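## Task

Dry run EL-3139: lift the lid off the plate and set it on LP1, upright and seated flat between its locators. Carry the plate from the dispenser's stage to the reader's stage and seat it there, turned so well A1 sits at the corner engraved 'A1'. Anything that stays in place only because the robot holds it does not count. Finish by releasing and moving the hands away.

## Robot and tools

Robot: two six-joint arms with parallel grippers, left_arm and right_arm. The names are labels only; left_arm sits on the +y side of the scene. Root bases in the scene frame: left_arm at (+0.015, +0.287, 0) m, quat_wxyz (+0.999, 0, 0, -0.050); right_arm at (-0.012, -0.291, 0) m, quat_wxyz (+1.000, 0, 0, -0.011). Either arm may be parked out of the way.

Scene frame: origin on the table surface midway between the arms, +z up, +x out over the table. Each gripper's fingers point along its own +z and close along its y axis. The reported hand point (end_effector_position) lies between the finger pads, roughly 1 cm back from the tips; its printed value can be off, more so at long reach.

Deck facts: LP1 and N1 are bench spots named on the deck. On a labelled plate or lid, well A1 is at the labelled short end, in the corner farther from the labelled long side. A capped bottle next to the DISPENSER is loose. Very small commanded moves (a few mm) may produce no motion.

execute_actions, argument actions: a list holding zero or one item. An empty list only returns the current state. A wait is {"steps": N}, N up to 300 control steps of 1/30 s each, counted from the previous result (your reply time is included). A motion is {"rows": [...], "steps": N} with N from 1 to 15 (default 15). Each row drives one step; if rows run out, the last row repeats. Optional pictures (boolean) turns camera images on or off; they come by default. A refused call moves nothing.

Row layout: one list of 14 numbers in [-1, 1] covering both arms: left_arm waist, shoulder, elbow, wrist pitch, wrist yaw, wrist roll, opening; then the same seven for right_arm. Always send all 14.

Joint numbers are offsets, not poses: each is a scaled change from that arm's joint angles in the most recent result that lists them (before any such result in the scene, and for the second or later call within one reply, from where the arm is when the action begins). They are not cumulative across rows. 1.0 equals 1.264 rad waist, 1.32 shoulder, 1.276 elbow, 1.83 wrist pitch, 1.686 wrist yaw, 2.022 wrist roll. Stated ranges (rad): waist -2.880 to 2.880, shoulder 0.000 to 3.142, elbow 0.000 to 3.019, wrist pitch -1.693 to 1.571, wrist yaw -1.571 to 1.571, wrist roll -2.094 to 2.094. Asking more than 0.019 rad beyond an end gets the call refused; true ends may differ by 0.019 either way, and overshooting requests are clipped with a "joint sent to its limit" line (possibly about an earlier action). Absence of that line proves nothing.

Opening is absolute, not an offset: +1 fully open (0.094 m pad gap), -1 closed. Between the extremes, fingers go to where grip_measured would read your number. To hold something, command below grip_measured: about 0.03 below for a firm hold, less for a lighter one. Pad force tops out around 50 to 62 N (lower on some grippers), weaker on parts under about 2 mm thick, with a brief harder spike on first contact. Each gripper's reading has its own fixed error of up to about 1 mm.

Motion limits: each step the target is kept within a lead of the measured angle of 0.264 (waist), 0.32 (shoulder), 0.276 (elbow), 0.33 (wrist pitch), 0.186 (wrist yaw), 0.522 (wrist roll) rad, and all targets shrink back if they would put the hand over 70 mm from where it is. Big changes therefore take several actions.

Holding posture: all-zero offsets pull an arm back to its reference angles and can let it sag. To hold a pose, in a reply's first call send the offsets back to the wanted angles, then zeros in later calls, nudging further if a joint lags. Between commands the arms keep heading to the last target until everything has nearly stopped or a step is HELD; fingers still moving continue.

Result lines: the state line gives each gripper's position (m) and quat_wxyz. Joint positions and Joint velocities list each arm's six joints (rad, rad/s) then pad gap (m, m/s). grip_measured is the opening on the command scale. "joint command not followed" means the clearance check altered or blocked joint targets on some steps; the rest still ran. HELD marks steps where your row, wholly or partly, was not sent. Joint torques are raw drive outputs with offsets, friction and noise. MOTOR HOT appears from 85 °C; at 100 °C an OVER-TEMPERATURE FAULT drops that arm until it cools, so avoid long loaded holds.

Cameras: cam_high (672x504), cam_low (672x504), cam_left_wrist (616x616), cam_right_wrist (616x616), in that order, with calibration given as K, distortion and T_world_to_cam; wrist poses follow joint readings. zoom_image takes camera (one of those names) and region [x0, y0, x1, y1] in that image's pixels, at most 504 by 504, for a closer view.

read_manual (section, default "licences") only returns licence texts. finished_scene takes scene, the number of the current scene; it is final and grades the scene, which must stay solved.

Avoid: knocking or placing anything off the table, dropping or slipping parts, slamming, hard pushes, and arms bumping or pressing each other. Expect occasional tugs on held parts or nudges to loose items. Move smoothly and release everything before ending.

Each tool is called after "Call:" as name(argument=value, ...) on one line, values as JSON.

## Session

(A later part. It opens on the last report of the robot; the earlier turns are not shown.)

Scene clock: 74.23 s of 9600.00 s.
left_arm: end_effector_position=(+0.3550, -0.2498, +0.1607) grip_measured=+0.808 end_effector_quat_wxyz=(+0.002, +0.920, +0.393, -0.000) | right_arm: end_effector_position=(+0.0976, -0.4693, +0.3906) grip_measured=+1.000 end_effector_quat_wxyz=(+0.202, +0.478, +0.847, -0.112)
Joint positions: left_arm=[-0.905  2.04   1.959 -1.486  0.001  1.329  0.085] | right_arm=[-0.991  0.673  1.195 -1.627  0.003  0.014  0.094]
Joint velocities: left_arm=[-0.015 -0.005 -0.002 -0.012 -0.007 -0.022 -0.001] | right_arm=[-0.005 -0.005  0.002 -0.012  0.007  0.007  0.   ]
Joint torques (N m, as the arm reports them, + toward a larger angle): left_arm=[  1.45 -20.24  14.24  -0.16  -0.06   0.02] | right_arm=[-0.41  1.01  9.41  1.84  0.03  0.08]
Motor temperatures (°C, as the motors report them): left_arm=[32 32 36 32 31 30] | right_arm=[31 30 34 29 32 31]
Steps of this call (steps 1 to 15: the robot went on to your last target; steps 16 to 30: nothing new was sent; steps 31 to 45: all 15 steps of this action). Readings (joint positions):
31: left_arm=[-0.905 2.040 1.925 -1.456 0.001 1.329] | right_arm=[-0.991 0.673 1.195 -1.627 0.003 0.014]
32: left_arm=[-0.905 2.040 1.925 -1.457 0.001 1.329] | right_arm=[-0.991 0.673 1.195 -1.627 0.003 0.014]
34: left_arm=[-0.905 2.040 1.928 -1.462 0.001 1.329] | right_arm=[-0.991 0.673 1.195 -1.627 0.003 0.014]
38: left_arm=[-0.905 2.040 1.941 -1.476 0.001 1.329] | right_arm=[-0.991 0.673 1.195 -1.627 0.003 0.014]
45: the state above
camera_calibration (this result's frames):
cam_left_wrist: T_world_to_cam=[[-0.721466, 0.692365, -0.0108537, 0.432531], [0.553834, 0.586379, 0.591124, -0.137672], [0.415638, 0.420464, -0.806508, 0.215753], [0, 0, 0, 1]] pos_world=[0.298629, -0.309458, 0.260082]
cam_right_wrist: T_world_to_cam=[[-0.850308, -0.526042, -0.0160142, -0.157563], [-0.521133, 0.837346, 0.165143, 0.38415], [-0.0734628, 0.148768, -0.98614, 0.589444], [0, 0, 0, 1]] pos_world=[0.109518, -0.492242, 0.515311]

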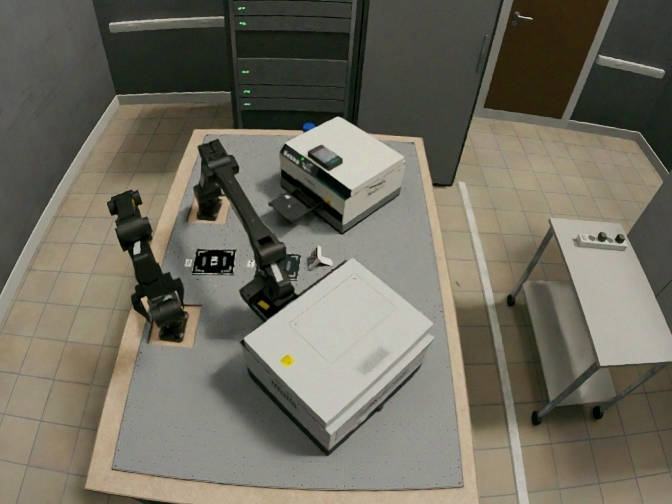

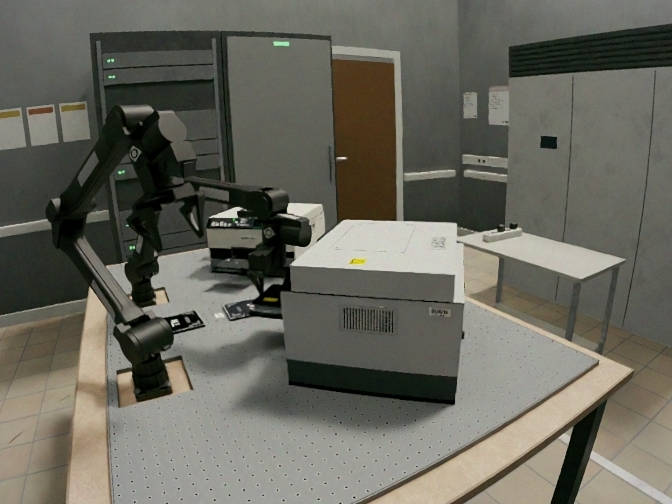

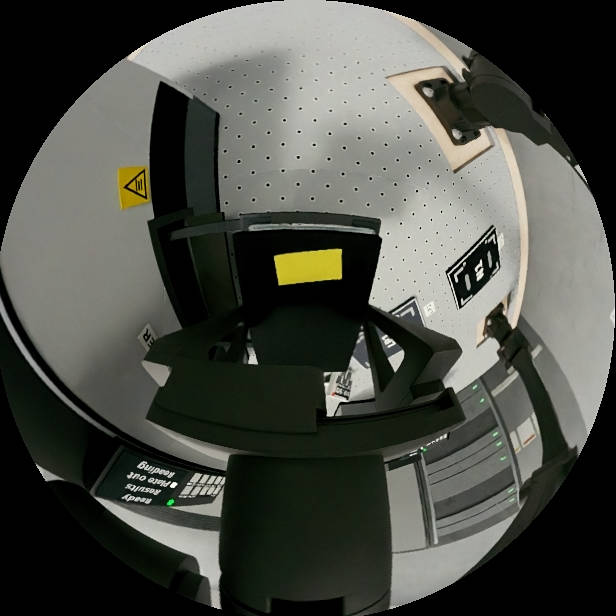

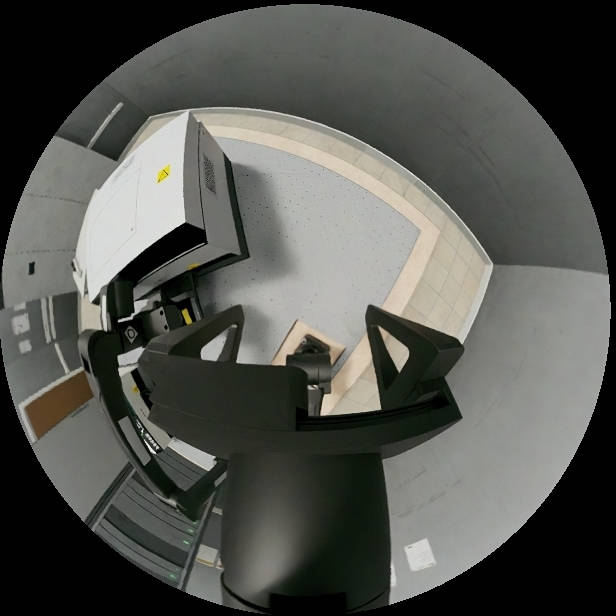

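Call:
execute_actions(actions=[{"rows":[[0,0,0.05,-0.01,0,0,0.78,0,0,0,0,0,0,1],[0,0,0.06,-0.015,0,0,0.78,0,0,0,0,0,0,1],[0,0,0.07,-0.02,0,0,0.78,0,0,0,0,0,0,1],[0,-0.03,0.08,-0.03,0,0,0.78,0,0,0,0,0,0,1],[0,-0.05,0.08,-0.04,0,0,0.78,0,0,0,0,0,0,1],[0,-0.07,0.06,-0.04,0,0,0.78,0,0,0,0,0,0,1],[0,-0.1,0.02,-0.04,0,0,0.78,0,0,0,0,0,0,1],[0.02,-0.14,-0.03,-0.03,0,0,0.78,0,0,0,0,0,0,1],[0.04,-0.18,-0.09,-0.02,0,0,0.78,0,0,0,0,0,0,1],[0.07,-0.22,-0.15,0,0,-0.05,0.78,0,0,0,0,0,0,1],[0.1,-0.26,-0.21,0.01,0,-0.1,0.78,0,0,0,0,0,0,1],[0.13,-0.3,-0.27,0.03,0,-0.2,0.78,0,0,0,0,0,0,1],[0.16,-0.33,-0.33,0.04,0,-0.3,0.78,0,0,0,0,0,0,1],[0.18,-0.36,-0.39,0.05,0,-0.5,0.78,0,0,0,0,0,0,1],[0.2,-0.375,-0.455,0.063,0,-0.99,0.78,0,0,0,0,0,0,1]]}], pictures=false)

Call:
execute_actions(actions=[{"steps":60}])

Call:
zoom_image(camera="cam_right_wrist", region=[130, 260, 230, 350])

Scene clock: 78.53 s of 9600.00 s.
left_arm: end_effector_position=(+0.3361, -0.1499, +0.2132) grip_measured=+0.796 end_effector_quat_wxyz=(+0.008, +0.858, +0.513, -0.000) | right_arm: end_effector_position=(+0.0976, -0.4693, +0.3906) grip_measured=+1.000 end_effector_quat_wxyz=(+0.202, +0.478, +0.847, -0.112)
Joint positions: left_arm=[-0.835  1.753  1.67  -1.472  0.002  1.129  0.084] | right_arm=[-0.991  0.673  1.195 -1.627  0.003  0.014  0.094]
Joint velocities: left_arm=[ 0.689 -1.236 -1.365  0.505  0.022 -1.399  0.001] | right_arm=[-0.015  0.005 -0.007 -0.002 -0.007 -0.022  0.   ]
Joint torques (N m, as the arm reports them, + toward a larger angle): left_arm=[  5.13 -17.38   8.63   0.76  -0.09  -0.08] | right_arm=[-0.39  0.99  9.4   1.84  0.03  0.08]
Motor temperatures (°C, as the motors report them): left_arm=[32 32 36 32 31 30] | right_arm=[31 30 34 29 32 31]
Steps of this call (steps 1 to 15: the robot went on to your last target; steps 16 to 90: nothing new was sent; then 0.80 s passed at rest; steps 91 to 105: all 15 steps of this action). Readings (joint positions):
91: left_arm=[-0.905 2.040 1.959 -1.487 0.001 1.329] | right_arm=[-0.991 0.673 1.195 -1.627 0.003 0.014]
92: left_arm=[-0.905 2.040 1.961 -1.489 0.001 1.329] | right_arm=[-0.991 0.673 1.195 -1.627 0.003 0.014]
94: left_arm=[-0.905 2.040 1.970 -1.504 0.001 1.329] | right_arm=[-0.991 0.673 1.195 -1.627 0.003 0.014]
98: left_arm=[-0.904 2.011 1.970 -1.530 0.001 1.329] | right_arm=[-0.991 0.673 1.195 -1.627 0.003 0.014]
105: the state above

Scene clock: 80.53 s of 9600.00 s.
left_arm: end_effector_position=(+0.3542, -0.0250, +0.2049) grip_measured=+0.796 end_effector_quat_wxyz=(+0.010, +0.040, +0.999, -0.008) | right_arm: end_effector_position=(+0.0976, -0.4693, +0.3906) grip_measured=+1.000 end_effector_quat_wxyz=(+0.202, +0.478, +0.847, -0.112)
Joint positions: left_arm=[-0.642  1.539  1.38  -1.387 -0.001 -0.663  0.084] | right_arm=[-0.991  0.673  1.195 -1.627  0.003  0.014  0.094]
Joint velocities: left_arm=[ 0.005 -0.005  0.007  0.032 -0.037  0.022  0.   ] | right_arm=[-0.005 -0.005 -0.002  0.007  0.007 -0.051  0.   ]
Joint torques (N m, as the arm reports them, + toward a larger angle): left_arm=[  0.42 -12.58   9.4    0.74  -0.15  -0.1 ] | right_arm=[-0.42  0.97  9.4   1.84  0.03  0.08]
Motor temperatures (°C, as the motors report them): left_arm=[32 32 36 32 31 30] | right_arm=[31 30 34 29 32 31]
Steps of this call (steps 1 to 60: the robot went on to your last target). Readings (joint positions):
1: left_arm=[-0.810 1.712 1.620 -1.456 0.002 1.075] | right_arm=[-0.991 0.673 1.195 -1.627 0.003 0.014]
2: left_arm=[-0.781 1.671 1.567 -1.440 0.002 1.012] | right_arm=[-0.991 0.673 1.195 -1.627 0.003 0.014]
4: left_arm=[-0.716 1.595 1.461 -1.412 0.002 0.840] | right_arm=[-0.991 0.673 1.195 -1.627 0.003 0.014]
8: left_arm=[-0.622 1.538 1.380 -1.404 -0.003 0.451] | right_arm=[-0.991 0.673 1.195 -1.627 0.003 0.014]
60: the state above
All arms were judged still, so your last target was given up. Only a new action makes them travel on or press farther. Fingers that are still opening or closing keep moving.
camera_calibration (this result's frames):
cam_left_wrist: T_world_to_cam=[[-0.0809954, -0.996692, 0.00668306, 0.00412622], [-0.814275, 0.0700353, 0.576239, 0.179593], [-0.5748, 0.0412308, -0.817254, 0.500823], [0, 0, 0, 1]] pos_world=[0.434445, -0.0291146, 0.305783]
cam_right_wrist: T_world_to_cam=[[-0.850308, -0.526042, -0.0160142, -0.157563], [-0.521133, 0.837346, 0.165143, 0.38415], [-0.0734628, 0.148768, -0.98614, 0.589444], [0, 0, 0, 1]] pos_world=[0.109518, -0.492242, 0.515311]

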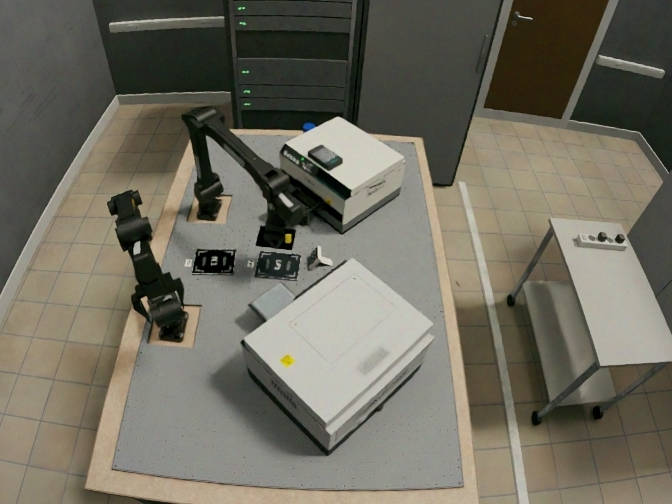

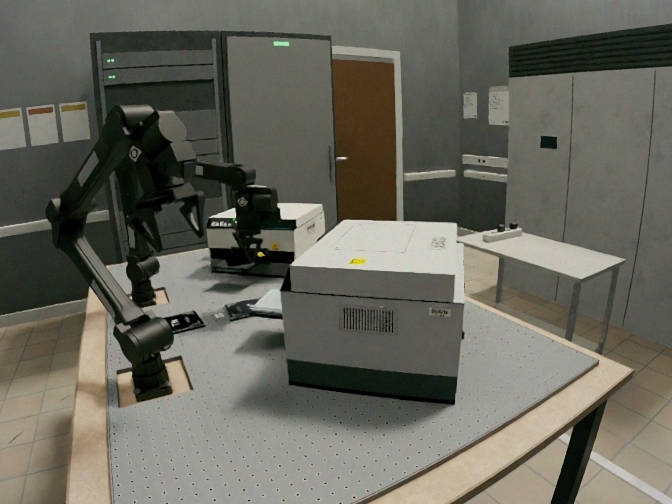

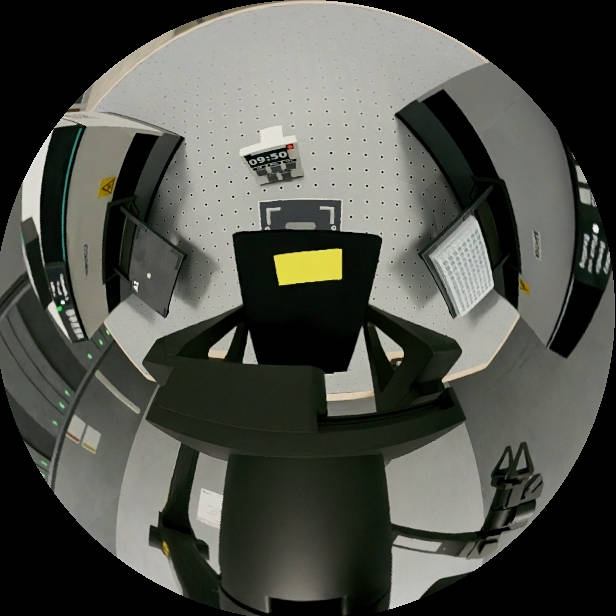

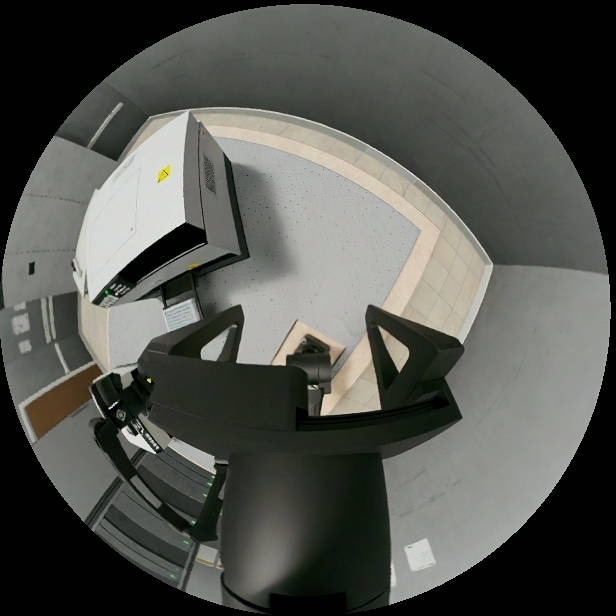

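Region (130, 260, 230, 350) of cam_right_wrist's 616x616 image, scaled by 5.040, with more detail than that image has; it fills the top 454 rows of this view, and the rest is white.

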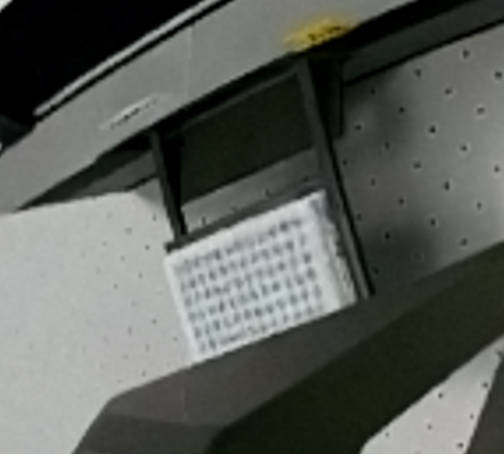

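Call:
execute_actions(actions=[{"rows":[[0.02,0.01,-0.015,0.015,0,0,0.78,0,0,0,0,0,0,1],[0.02,0.02,-0.03,0.03,0,0,0.78,0,0,0,0,0,0,1],[0.02,0.03,-0.048,0.05,0,0,0.78,0,0,0,0,0,0,1],[0.02,0.04,-0.065,0.07,0,0,0.78,0,0,0,0,0,0,1],[0.02,0.05,-0.083,0.09,0,0,0.78,0,0,0,0,0,0,1],[0.02,0.06,-0.1,0.11,0,0,0.78,0,0,0,0,0,0,1],[0.02,0.07,-0.118,0.128,0,0,0.78,0,0,0,0,0,0,1],[0.02,0.08,-0.135,0.146,0,0,0.78,0,0,0,0,0,0,1],[0.02,0.09,-0.152,0.164,0,0,0.78,0,0,0,0,0,0,1],[0.02,0.1,-0.17,0.18,0,0,0.78,0,0,0,0,0,0,1],[0.02,0.108,-0.186,0.196,0,0.01,0.78,0,0,0,0,0,0,1]]}], pictures=false)

Call:
execute_actions(actions=[{"steps":15}])

Call:
zoom_image(camera="cam_left_wrist", region=[200, 170, 420, 380])

Scene clock: 86.43 s of 9600.00 s.
left_arm: end_effector_position=(+0.3486, -0.0119, +0.0482) grip_measured=+0.796 end_effector_quat_wxyz=(-0.018, +0.037, +0.999, +0.015) | right_arm: end_effector_position=(+0.0976, -0.4693, +0.3906) grip_measured=+1.000 end_effector_quat_wxyz=(+0.202, +0.478, +0.847, -0.112)
Joint positions: left_arm=[-0.629  1.696  1.132 -1.054 -0.001 -0.656  0.084] | right_arm=[-0.991  0.673  1.195 -1.627  0.003  0.014  0.094]
Joint velocities: left_arm=[-0.005  0.259 -0.188  0.071 -0.007 -0.022  0.   ] | right_arm=[-0.005 -0.024  0.012 -0.002  0.022 -0.051  0.   ]
Joint torques (N m, as the arm reports them, + toward a larger angle): left_arm=[  3.16 -15.62   9.64   0.87  -0.16   0.17] | right_arm=[-0.38  0.99  9.41  1.84  0.03  0.08]
Motor temperatures (°C, as the motors report them): left_arm=[32 32 36 32 31 30] | right_arm=[31 30 34 29 32 31]
Steps of this call (steps 1 to 90: nothing new was sent; then 2.40 s passed at rest; steps 91 to 105: all 15 steps of this action). Readings (joint positions):
91: left_arm=[-0.642 1.539 1.378 -1.385 -0.001 -0.663] | right_arm=[-0.991 0.673 1.195 -1.627 0.003 0.014]
92: left_arm=[-0.641 1.539 1.373 -1.377 -0.001 -0.663] | right_arm=[-0.991 0.673 1.195 -1.627 0.003 0.014]
94: left_arm=[-0.636 1.540 1.347 -1.333 -0.001 -0.663] | right_arm=[-0.991 0.673 1.195 -1.627 0.003 0.014]
98: left_arm=[-0.630 1.574 1.263 -1.203 -0.001 -0.663] | right_arm=[-0.991 0.673 1.195 -1.627 0.003 0.014]
105: the state above

Scene clock: 86.93 s of 9600.00 s.
left_arm: end_effector_position=(+0.3495, -0.0127, +0.0475) grip_measured=+0.796 end_effector_quat_wxyz=(-0.015, +0.038, +0.999, +0.012) | right_arm: end_effector_position=(+0.0976, -0.4693, +0.3906) grip_measured=+1.000 end_effector_quat_wxyz=(+0.202, +0.478, +0.847, -0.112)
Joint positions: left_arm=[-0.628  1.695  1.13  -1.044  0.001 -0.652  0.084] | right_arm=[-0.991  0.673  1.195 -1.627  0.003  0.014  0.094]
Joint velocities: left_arm=[-0.015 -0.005  0.012  0.007 -0.037 -0.022  0.001] | right_arm=[-0.005 -0.005  0.002 -0.012  0.037 -0.037  0.   ]
Joint torques (N m, as the arm reports them, + toward a larger angle): left_arm=[  1.8  -14.9    9.1    0.75  -0.3    0.13] | right_arm=[-0.38  1.02  9.4   1.85  0.03  0.08]
Motor temperatures (°C, as the motors report them): left_arm=[32 32 36 32 31 30] | right_arm=[31 30 34 29 32 31]
Steps of this call (steps 1 to 15: the robot went on to your last target). Readings (joint positions):
1: left_arm=[-0.629 1.701 1.130 -1.053 0.001 -0.655] | right_arm=[-0.991 0.673 1.195 -1.627 0.003 0.014]
2: left_arm=[-0.628 1.698 1.130 -1.050 0.001 -0.654] | right_arm=[-0.991 0.673 1.195 -1.627 0.003 0.014]
4: left_arm=[-0.628 1.695 1.130 -1.046 0.001 -0.653] | right_arm=[-0.991 0.673 1.195 -1.627 0.003 0.014]
8: left_arm=[-0.628 1.695 1.130 -1.044 0.001 -0.653] | right_arm=[-0.991 0.673 1.195 -1.627 0.003 0.014]
15: the state above
All arms were judged still, so your last target was given up. Only a new action makes them travel on or press farther. Fingers that are still opening or closing keep moving.
camera_calibration (this result's frames):
cam_left_wrist: T_world_to_cam=[[-0.0781458, -0.996472, -0.0305929, 0.017785], [-0.785469, 0.0426426, 0.61743, 0.253259], [-0.613947, 0.0722793, -0.786031, 0.381507], [0, 0, 0, 1]] pos_world=[0.434542, -0.0206524, 0.14405]
cam_right_wrist: T_world_to_cam=[[-0.850308, -0.526042, -0.0160142, -0.157563], [-0.521133, 0.837346, 0.165143, 0.38415], [-0.0734628, 0.148768, -0.98614, 0.589444], [0, 0, 0, 1]] pos_world=[0.109518, -0.492242, 0.515311]

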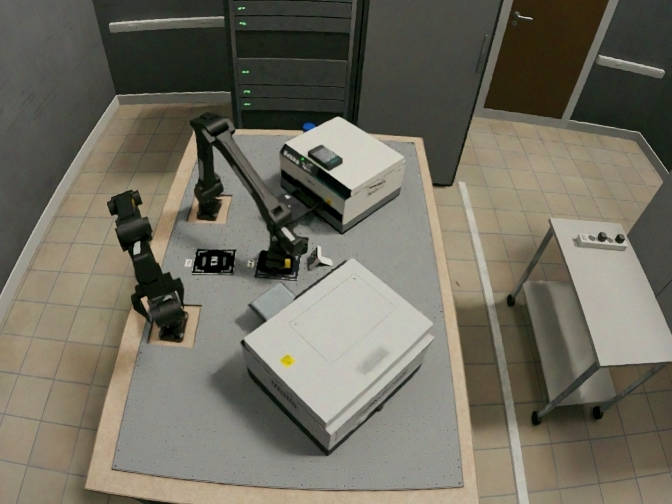

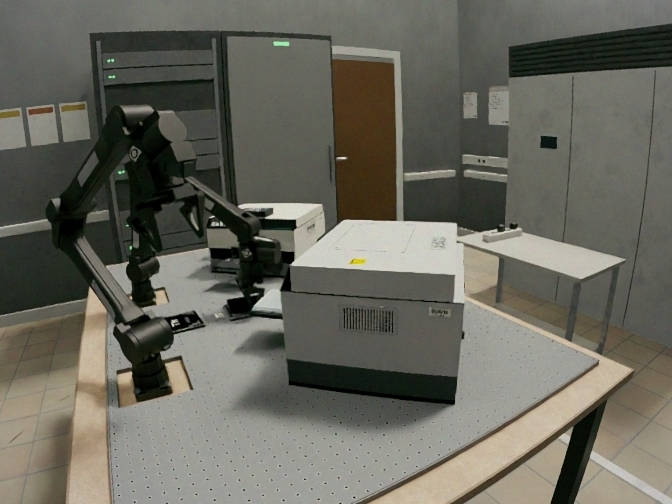

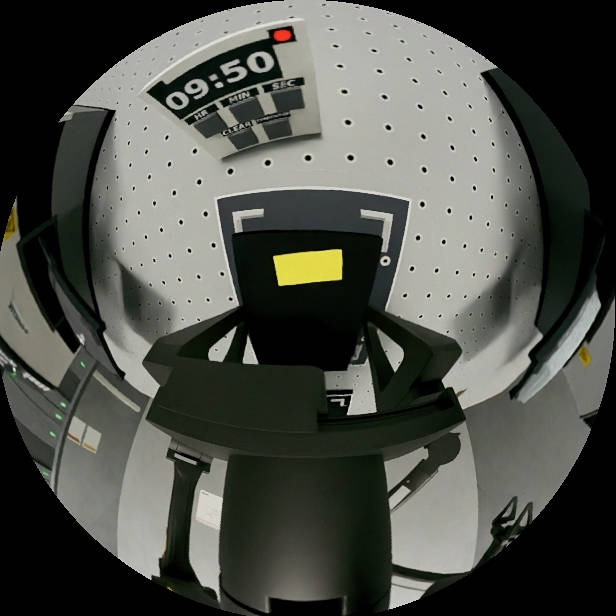

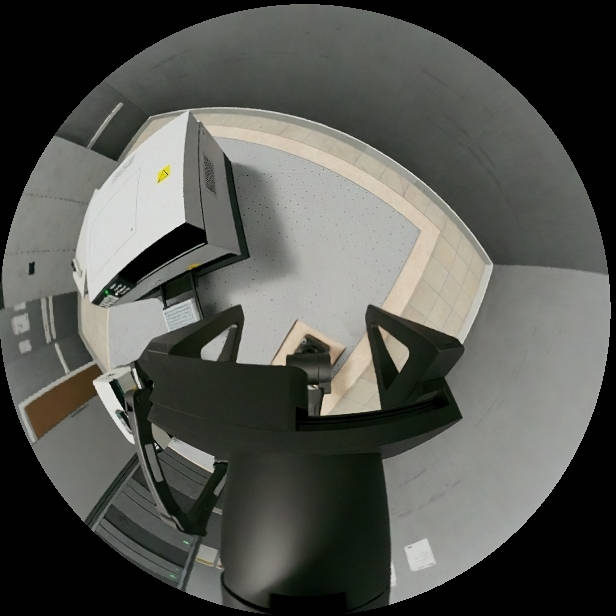

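Region (200, 170, 420, 380) of cam_left_wrist's 616x616 image, scaled by 2.291, with more detail than that image has; it fills the top 481 rows of this view, and the rest is white.

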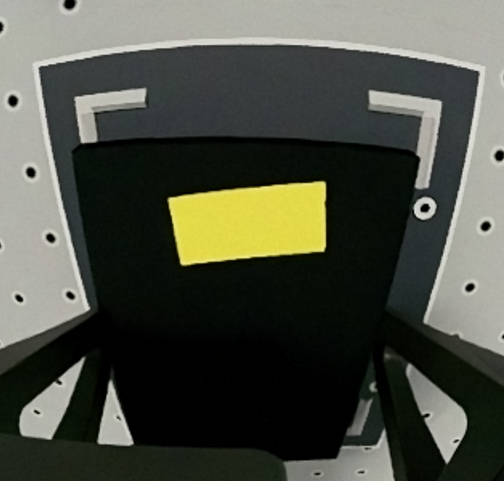

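Call:
execute_actions(actions=[{"rows":[[0.012,0,0,0.012,0,0,0.78,0,0,0,0,0,0,1],[0.012,0,0,0.018,0,0,0.78,0,0,0,0,0,0,1],[0.012,0,0,0.025,0,0,0.78,0,0,0,0,0,0,1]]}])

Call:
zoom_image(camera="cam_left_wrist", region=[200, 170, 420, 380])

Call:
zoom_image(camera="cam_low", region=[210, 275, 280, 330])

Scene clock: 88.47 s of 9600.00 s.
left_arm: end_effector_position=(+0.3551, -0.0175, +0.0473) grip_measured=+0.796 end_effector_quat_wxyz=(-0.004, +0.038, +0.999, +0.003) | right_arm: end_effector_position=(+0.0976, -0.4693, +0.3906) grip_measured=+1.000 end_effector_quat_wxyz=(+0.202, +0.478, +0.847, -0.112)
Joint positions: left_arm=[-0.628  1.695  1.13  -1.015  0.001 -0.652  0.084] | right_arm=[-0.991  0.673  1.195 -1.627  0.003  0.014  0.094]
Joint velocities: left_arm=[-0.005 -0.005  0.007  0.007  0.066 -0.037 -0.001] | right_arm=[ 0.005 -0.005 -0.007 -0.022  0.037 -0.022  0.   ]
Joint torques (N m, as the arm reports them, + toward a larger angle): left_arm=[  2.18 -13.16   8.25   0.98  -0.22  -0.03] | right_arm=[-0.39  0.99  9.41  1.85  0.03  0.08]
Motor temperatures (°C, as the motors report them): left_arm=[32 32 36 32 31 30] | right_arm=[31 30 34 29 32 31]
Steps of this call (steps 1 to 31: nothing new was sent; steps 32 to 46: all 15 steps of this action). Readings (joint positions):
32: left_arm=[-0.628 1.695 1.130 -1.043 0.001 -0.652] | right_arm=[-0.991 0.673 1.195 -1.627 0.003 0.014]
33: left_arm=[-0.628 1.695 1.130 -1.040 0.001 -0.652] | right_arm=[-0.991 0.673 1.195 -1.627 0.003 0.014]
35: left_arm=[-0.628 1.695 1.130 -1.026 0.001 -0.652] | right_arm=[-0.991 0.673 1.195 -1.627 0.003 0.014]
39: left_arm=[-0.628 1.695 1.130 -1.015 0.001 -0.652] | right_arm=[-0.991 0.673 1.195 -1.627 0.003 0.014]
46: the state above
camera_calibration (this result's frames):
cam_left_wrist: T_world_to_cam=[[-0.0772863, -0.99693, -0.0125767, 0.0123272], [-0.798993, 0.0543863, 0.598875, 0.263837], [-0.596353, 0.0563336, -0.800744, 0.379296], [0, 0, 0, 1]] pos_world=[0.437951, -0.0234268, 0.145869]
cam_right_wrist: T_world_to_cam=[[-0.850308, -0.526042, -0.0160142, -0.157563], [-0.521133, 0.837346, 0.165143, 0.38415], [-0.0734628, 0.148768, -0.98614, 0.589444], [0, 0, 0, 1]] pos_world=[0.109518, -0.492242, 0.515311]

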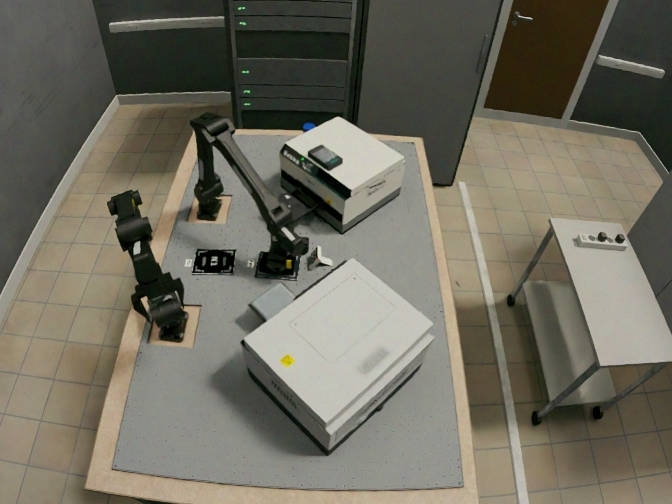

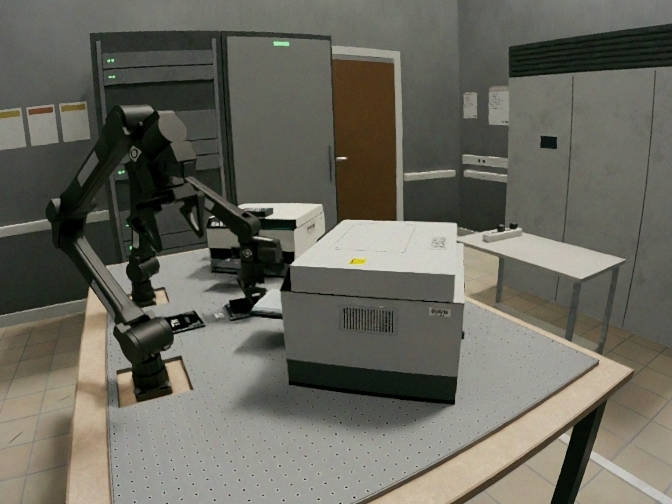

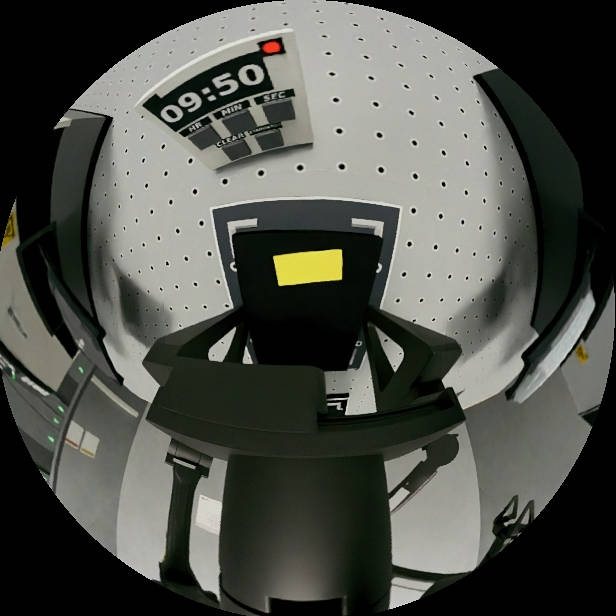

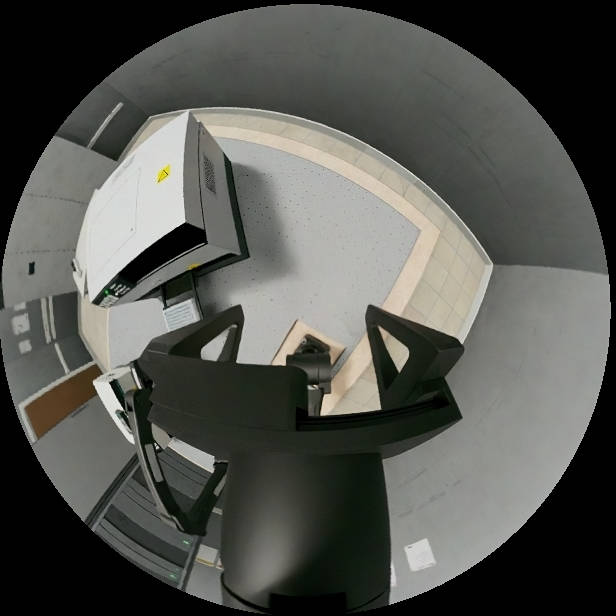

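Region (200, 170, 420, 380) of cam_left_wrist's 616x616 image, scaled by 2.291, with more detail than that image has; it fills the top 481 rows of this view, and the rest is white.

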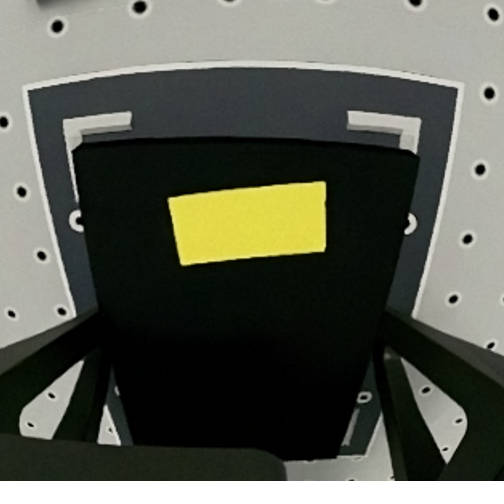

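Region (210, 275, 280, 330) of cam_low's 672x504 image, scaled by 7.200, with more detail than that image has; it fills the top 396 rows of this view, and the rest is white.

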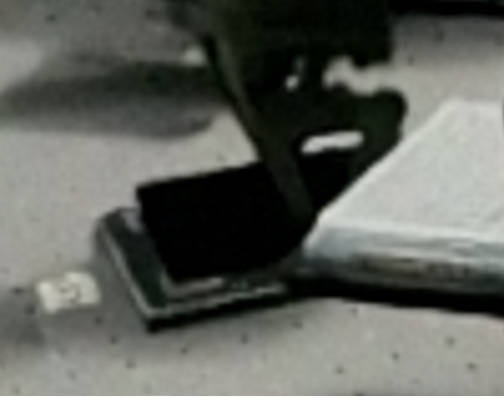

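Call:
execute_actions(actions=[{"rows":[[0,0.016,-0.011,0.013,0,-0.011,0.78,0,0,0,0,0,0,1]]}])

Call:
zoom_image(camera="cam_left_wrist", region=[200, 170, 420, 380])

Call:
zoom_image(camera="cam_low", region=[210, 275, 280, 330])

Scene clock: 89.93 s of 9600.00 s.
left_arm: end_effector_position=(+0.3548, -0.0172, +0.0455) grip_measured=+0.796 end_effector_quat_wxyz=(-0.003, +0.031, +1.000, +0.002) | right_arm: end_effector_position=(+0.0976, -0.4693, +0.3906) grip_measured=+1.000 end_effector_quat_wxyz=(+0.202, +0.478, +0.847, -0.112)
Joint positions: left_arm=[-0.628  1.695  1.124 -1.006  0.001 -0.666  0.084] | right_arm=[-0.991  0.673  1.195 -1.627  0.003  0.014  0.094]
Joint velocities: left_arm=[ 0.005 -0.005 -0.007  0.012  0.051 -0.037  0.001] | right_arm=[-0.015 -0.015 -0.002 -0.002  0.037 -0.066  0.   ]
Joint torques (N m, as the arm reports them, + toward a larger angle): left_arm=[  1.77 -12.16   7.33   0.87  -0.23  -0.07] | right_arm=[-0.41  1.02  9.42  1.84  0.03  0.08]
Motor temperatures (°C, as the motors report them): left_arm=[32 32 36 32 31 30] | right_arm=[31 30 34 29 32 31]
Steps of this call (steps 1 to 15: the robot went on to your last target; steps 16 to 29: nothing new was sent; steps 30 to 44: all 15 steps of this action). Readings (joint positions):
30: left_arm=[-0.628 1.695 1.128 -1.013 0.001 -0.654] | right_arm=[-0.991 0.673 1.195 -1.627 0.003 0.014]
31: left_arm=[-0.628 1.695 1.127 -1.010 0.001 -0.656] | right_arm=[-0.991 0.673 1.195 -1.627 0.003 0.014]
33: left_arm=[-0.628 1.695 1.124 -1.007 0.001 -0.661] | right_arm=[-0.991 0.673 1.195 -1.627 0.003 0.014]
37: left_arm=[-0.628 1.695 1.124 -1.007 0.001 -0.665] | right_arm=[-0.991 0.673 1.195 -1.627 0.003 0.014]
44: the state above
camera_calibration (this result's frames):
cam_left_wrist: T_world_to_cam=[[-0.0631838, -0.997941, -0.0110414, 0.00748268], [-0.80092, 0.0441027, 0.597145, 0.265176], [-0.595428, 0.0465732, -0.802058, 0.377266], [0, 0, 0, 1]] pos_world=[0.437493, -0.0217982, 0.144323]
cam_right_wrist: T_world_to_cam=[[-0.850308, -0.526042, -0.0160142, -0.157563], [-0.521133, 0.837346, 0.165143, 0.38415], [-0.0734628, 0.148768, -0.98614, 0.589444], [0, 0, 0, 1]] pos_world=[0.109518, -0.492242, 0.515311]

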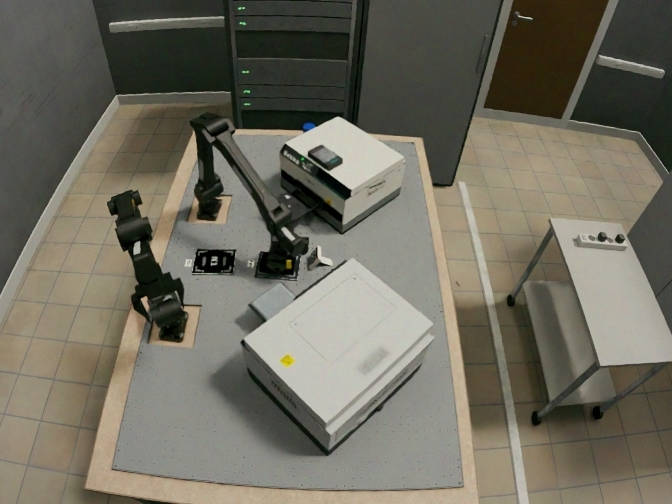

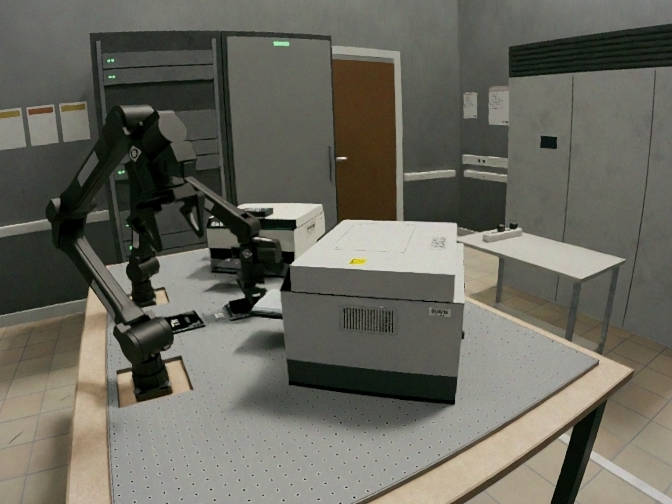

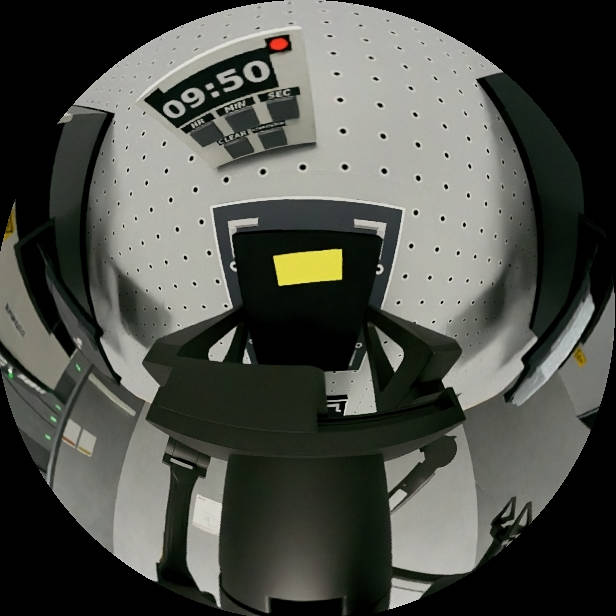

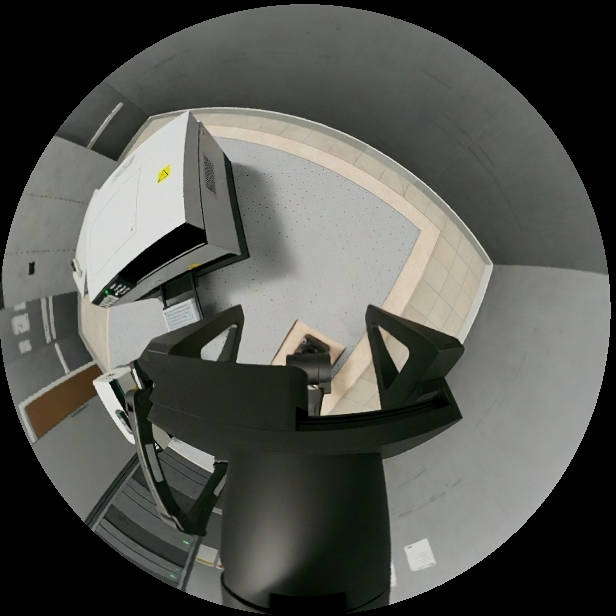

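Region (200, 170, 420, 380) of cam_left_wrist's 616x616 image, scaled by 2.291, with more detail than that image has; it fills the top 481 rows of this view, and the rest is white.

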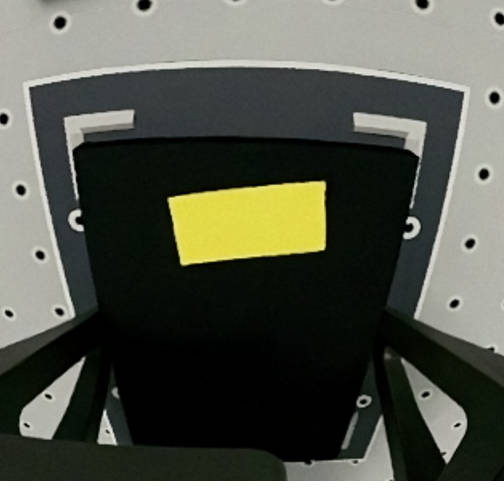

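Region (210, 275, 280, 330) of cam_low's 672x504 image, scaled by 7.200, with more detail than that image has; it fills the top 396 rows of this view, and the rest is white.

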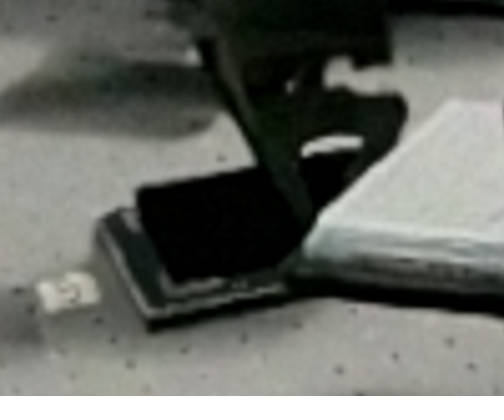

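Call:
execute_actions(actions=[{"rows":[[0,0.027,0,0.012,0,0,0.78,0,0,0,0,0,0,1]]}])

Call:
zoom_image(camera="cam_left_wrist", region=[200, 170, 420, 380])

Call:
zoom_image(camera="cam_low", region=[210, 275, 280, 330])

Scene clock: 91.10 s of 9600.00 s.
left_arm: end_effector_position=(+0.3556, -0.0173, +0.0442) grip_measured=+0.796 end_effector_quat_wxyz=(-0.002, +0.030, +1.000, +0.003) | right_arm: end_effector_position=(+0.0976, -0.4693, +0.3906) grip_measured=+1.000 end_effector_quat_wxyz=(+0.202, +0.478, +0.847, -0.112)
Joint positions: left_arm=[-0.628  1.698  1.124 -1.003 -0.002 -0.667  0.084] | right_arm=[-0.991  0.673  1.195 -1.627  0.003  0.014  0.094]
Joint velocities: left_arm=[ 0.005  0.005 -0.022  0.002  0.007 -0.11   0.001] | right_arm=[-0.015 -0.024  0.002 -0.002  0.022 -0.037  0.   ]
Joint torques (N m, as the arm reports them, + toward a larger angle): left_arm=[  1.3  -10.97   7.94   0.85  -0.13   0.03] | right_arm=[-0.42  0.98  9.41  1.84  0.03  0.08]
Motor temperatures (°C, as the motors report them): left_arm=[32 32 36 32 31 30] | right_arm=[31 30 34 29 32 31]
Steps of this call (steps 1 to 15: the robot went on to your last target; steps 16 to 20: nothing new was sent; steps 21 to 35: all 15 steps of this action). Readings (joint positions):
21: left_arm=[-0.628 1.696 1.124 -1.006 0.001 -0.667] | right_arm=[-0.991 0.673 1.195 -1.627 0.003 0.014]
22: left_arm=[-0.628 1.697 1.124 -1.005 0.000 -0.667] | right_arm=[-0.991 0.673 1.195 -1.627 0.003 0.014]
24: left_arm=[-0.628 1.698 1.124 -1.003 -0.002 -0.667] | right_arm=[-0.991 0.673 1.195 -1.627 0.003 0.014]
28: left_arm=[-0.628 1.698 1.124 -1.003 -0.002 -0.667] | right_arm=[-0.991 0.673 1.195 -1.627 0.003 0.014]
35: the state above
camera_calibration (this result's frames):
cam_left_wrist: T_world_to_cam=[[-0.0624114, -0.99797, -0.0126747, 0.00720885], [-0.802354, 0.042617, 0.595325, 0.26719], [-0.593577, 0.0473247, -0.803385, 0.376099], [0, 0, 0, 1]] pos_world=[0.438074, -0.0219913, 0.143178]
cam_right_wrist: T_world_to_cam=[[-0.850308, -0.526042, -0.0160142, -0.157563], [-0.521133, 0.837346, 0.165143, 0.38415], [-0.0734628, 0.148768, -0.98614, 0.589444], [0, 0, 0, 1]] pos_world=[0.109518, -0.492242, 0.515311]

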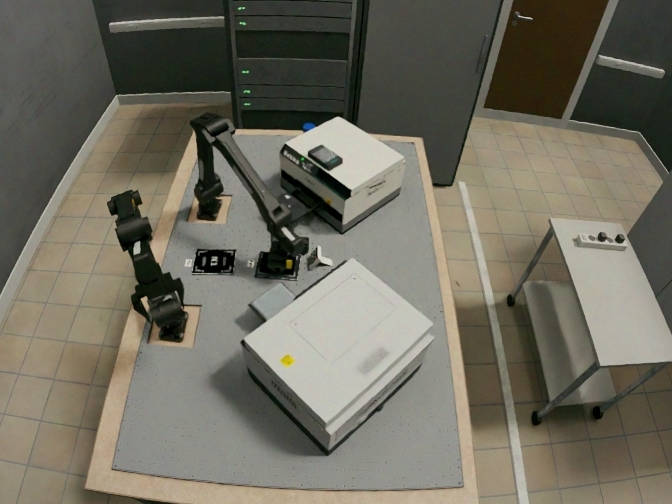

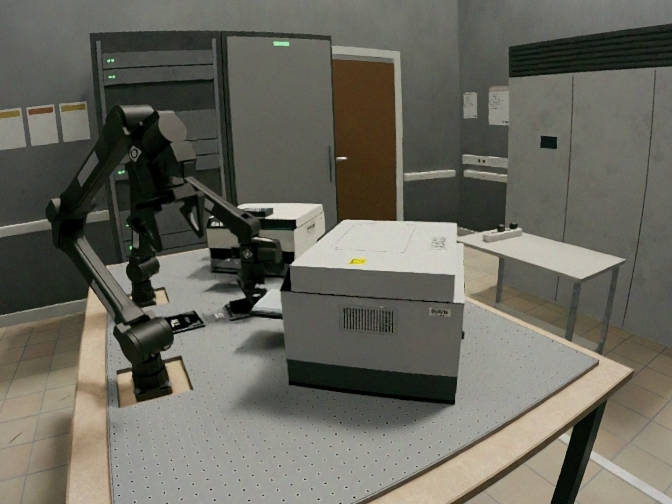

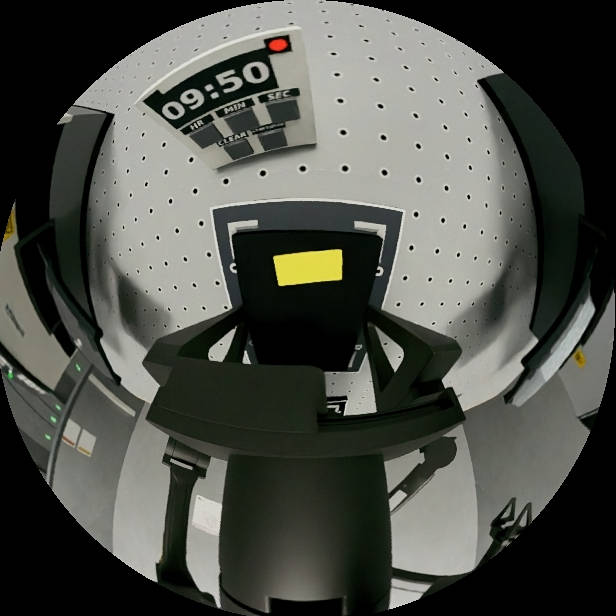

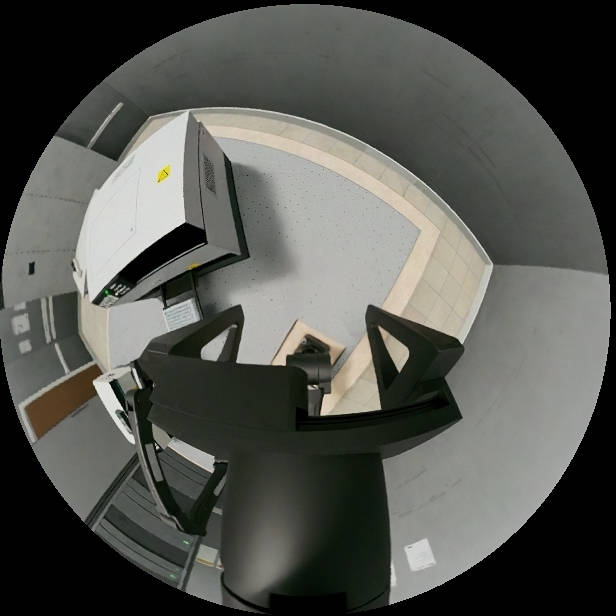

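Region (200, 170, 420, 380) of cam_left_wrist's 616x616 image, scaled by 2.291, with more detail than that image has; it fills the top 481 rows of this view, and the rest is white.

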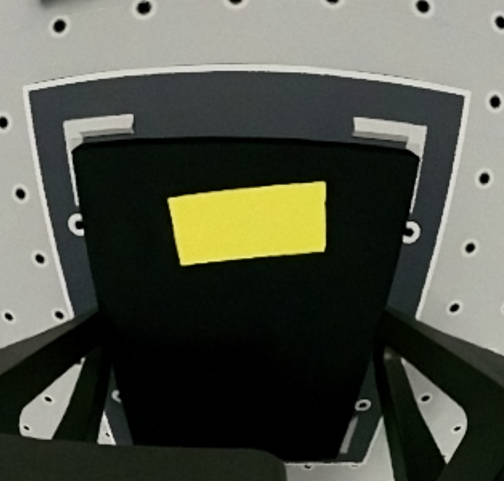

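Region (210, 275, 280, 330) of cam_low's 672x504 image, scaled by 7.200, with more detail than that image has; it fills the top 396 rows of this view, and the rest is white.

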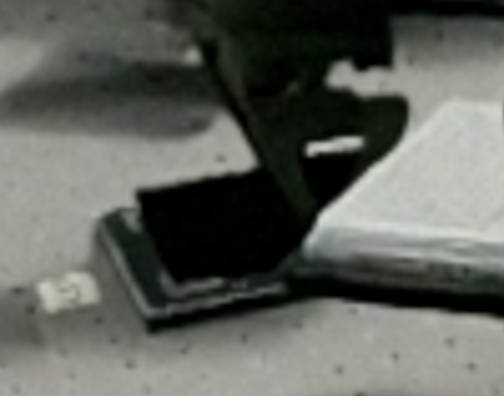

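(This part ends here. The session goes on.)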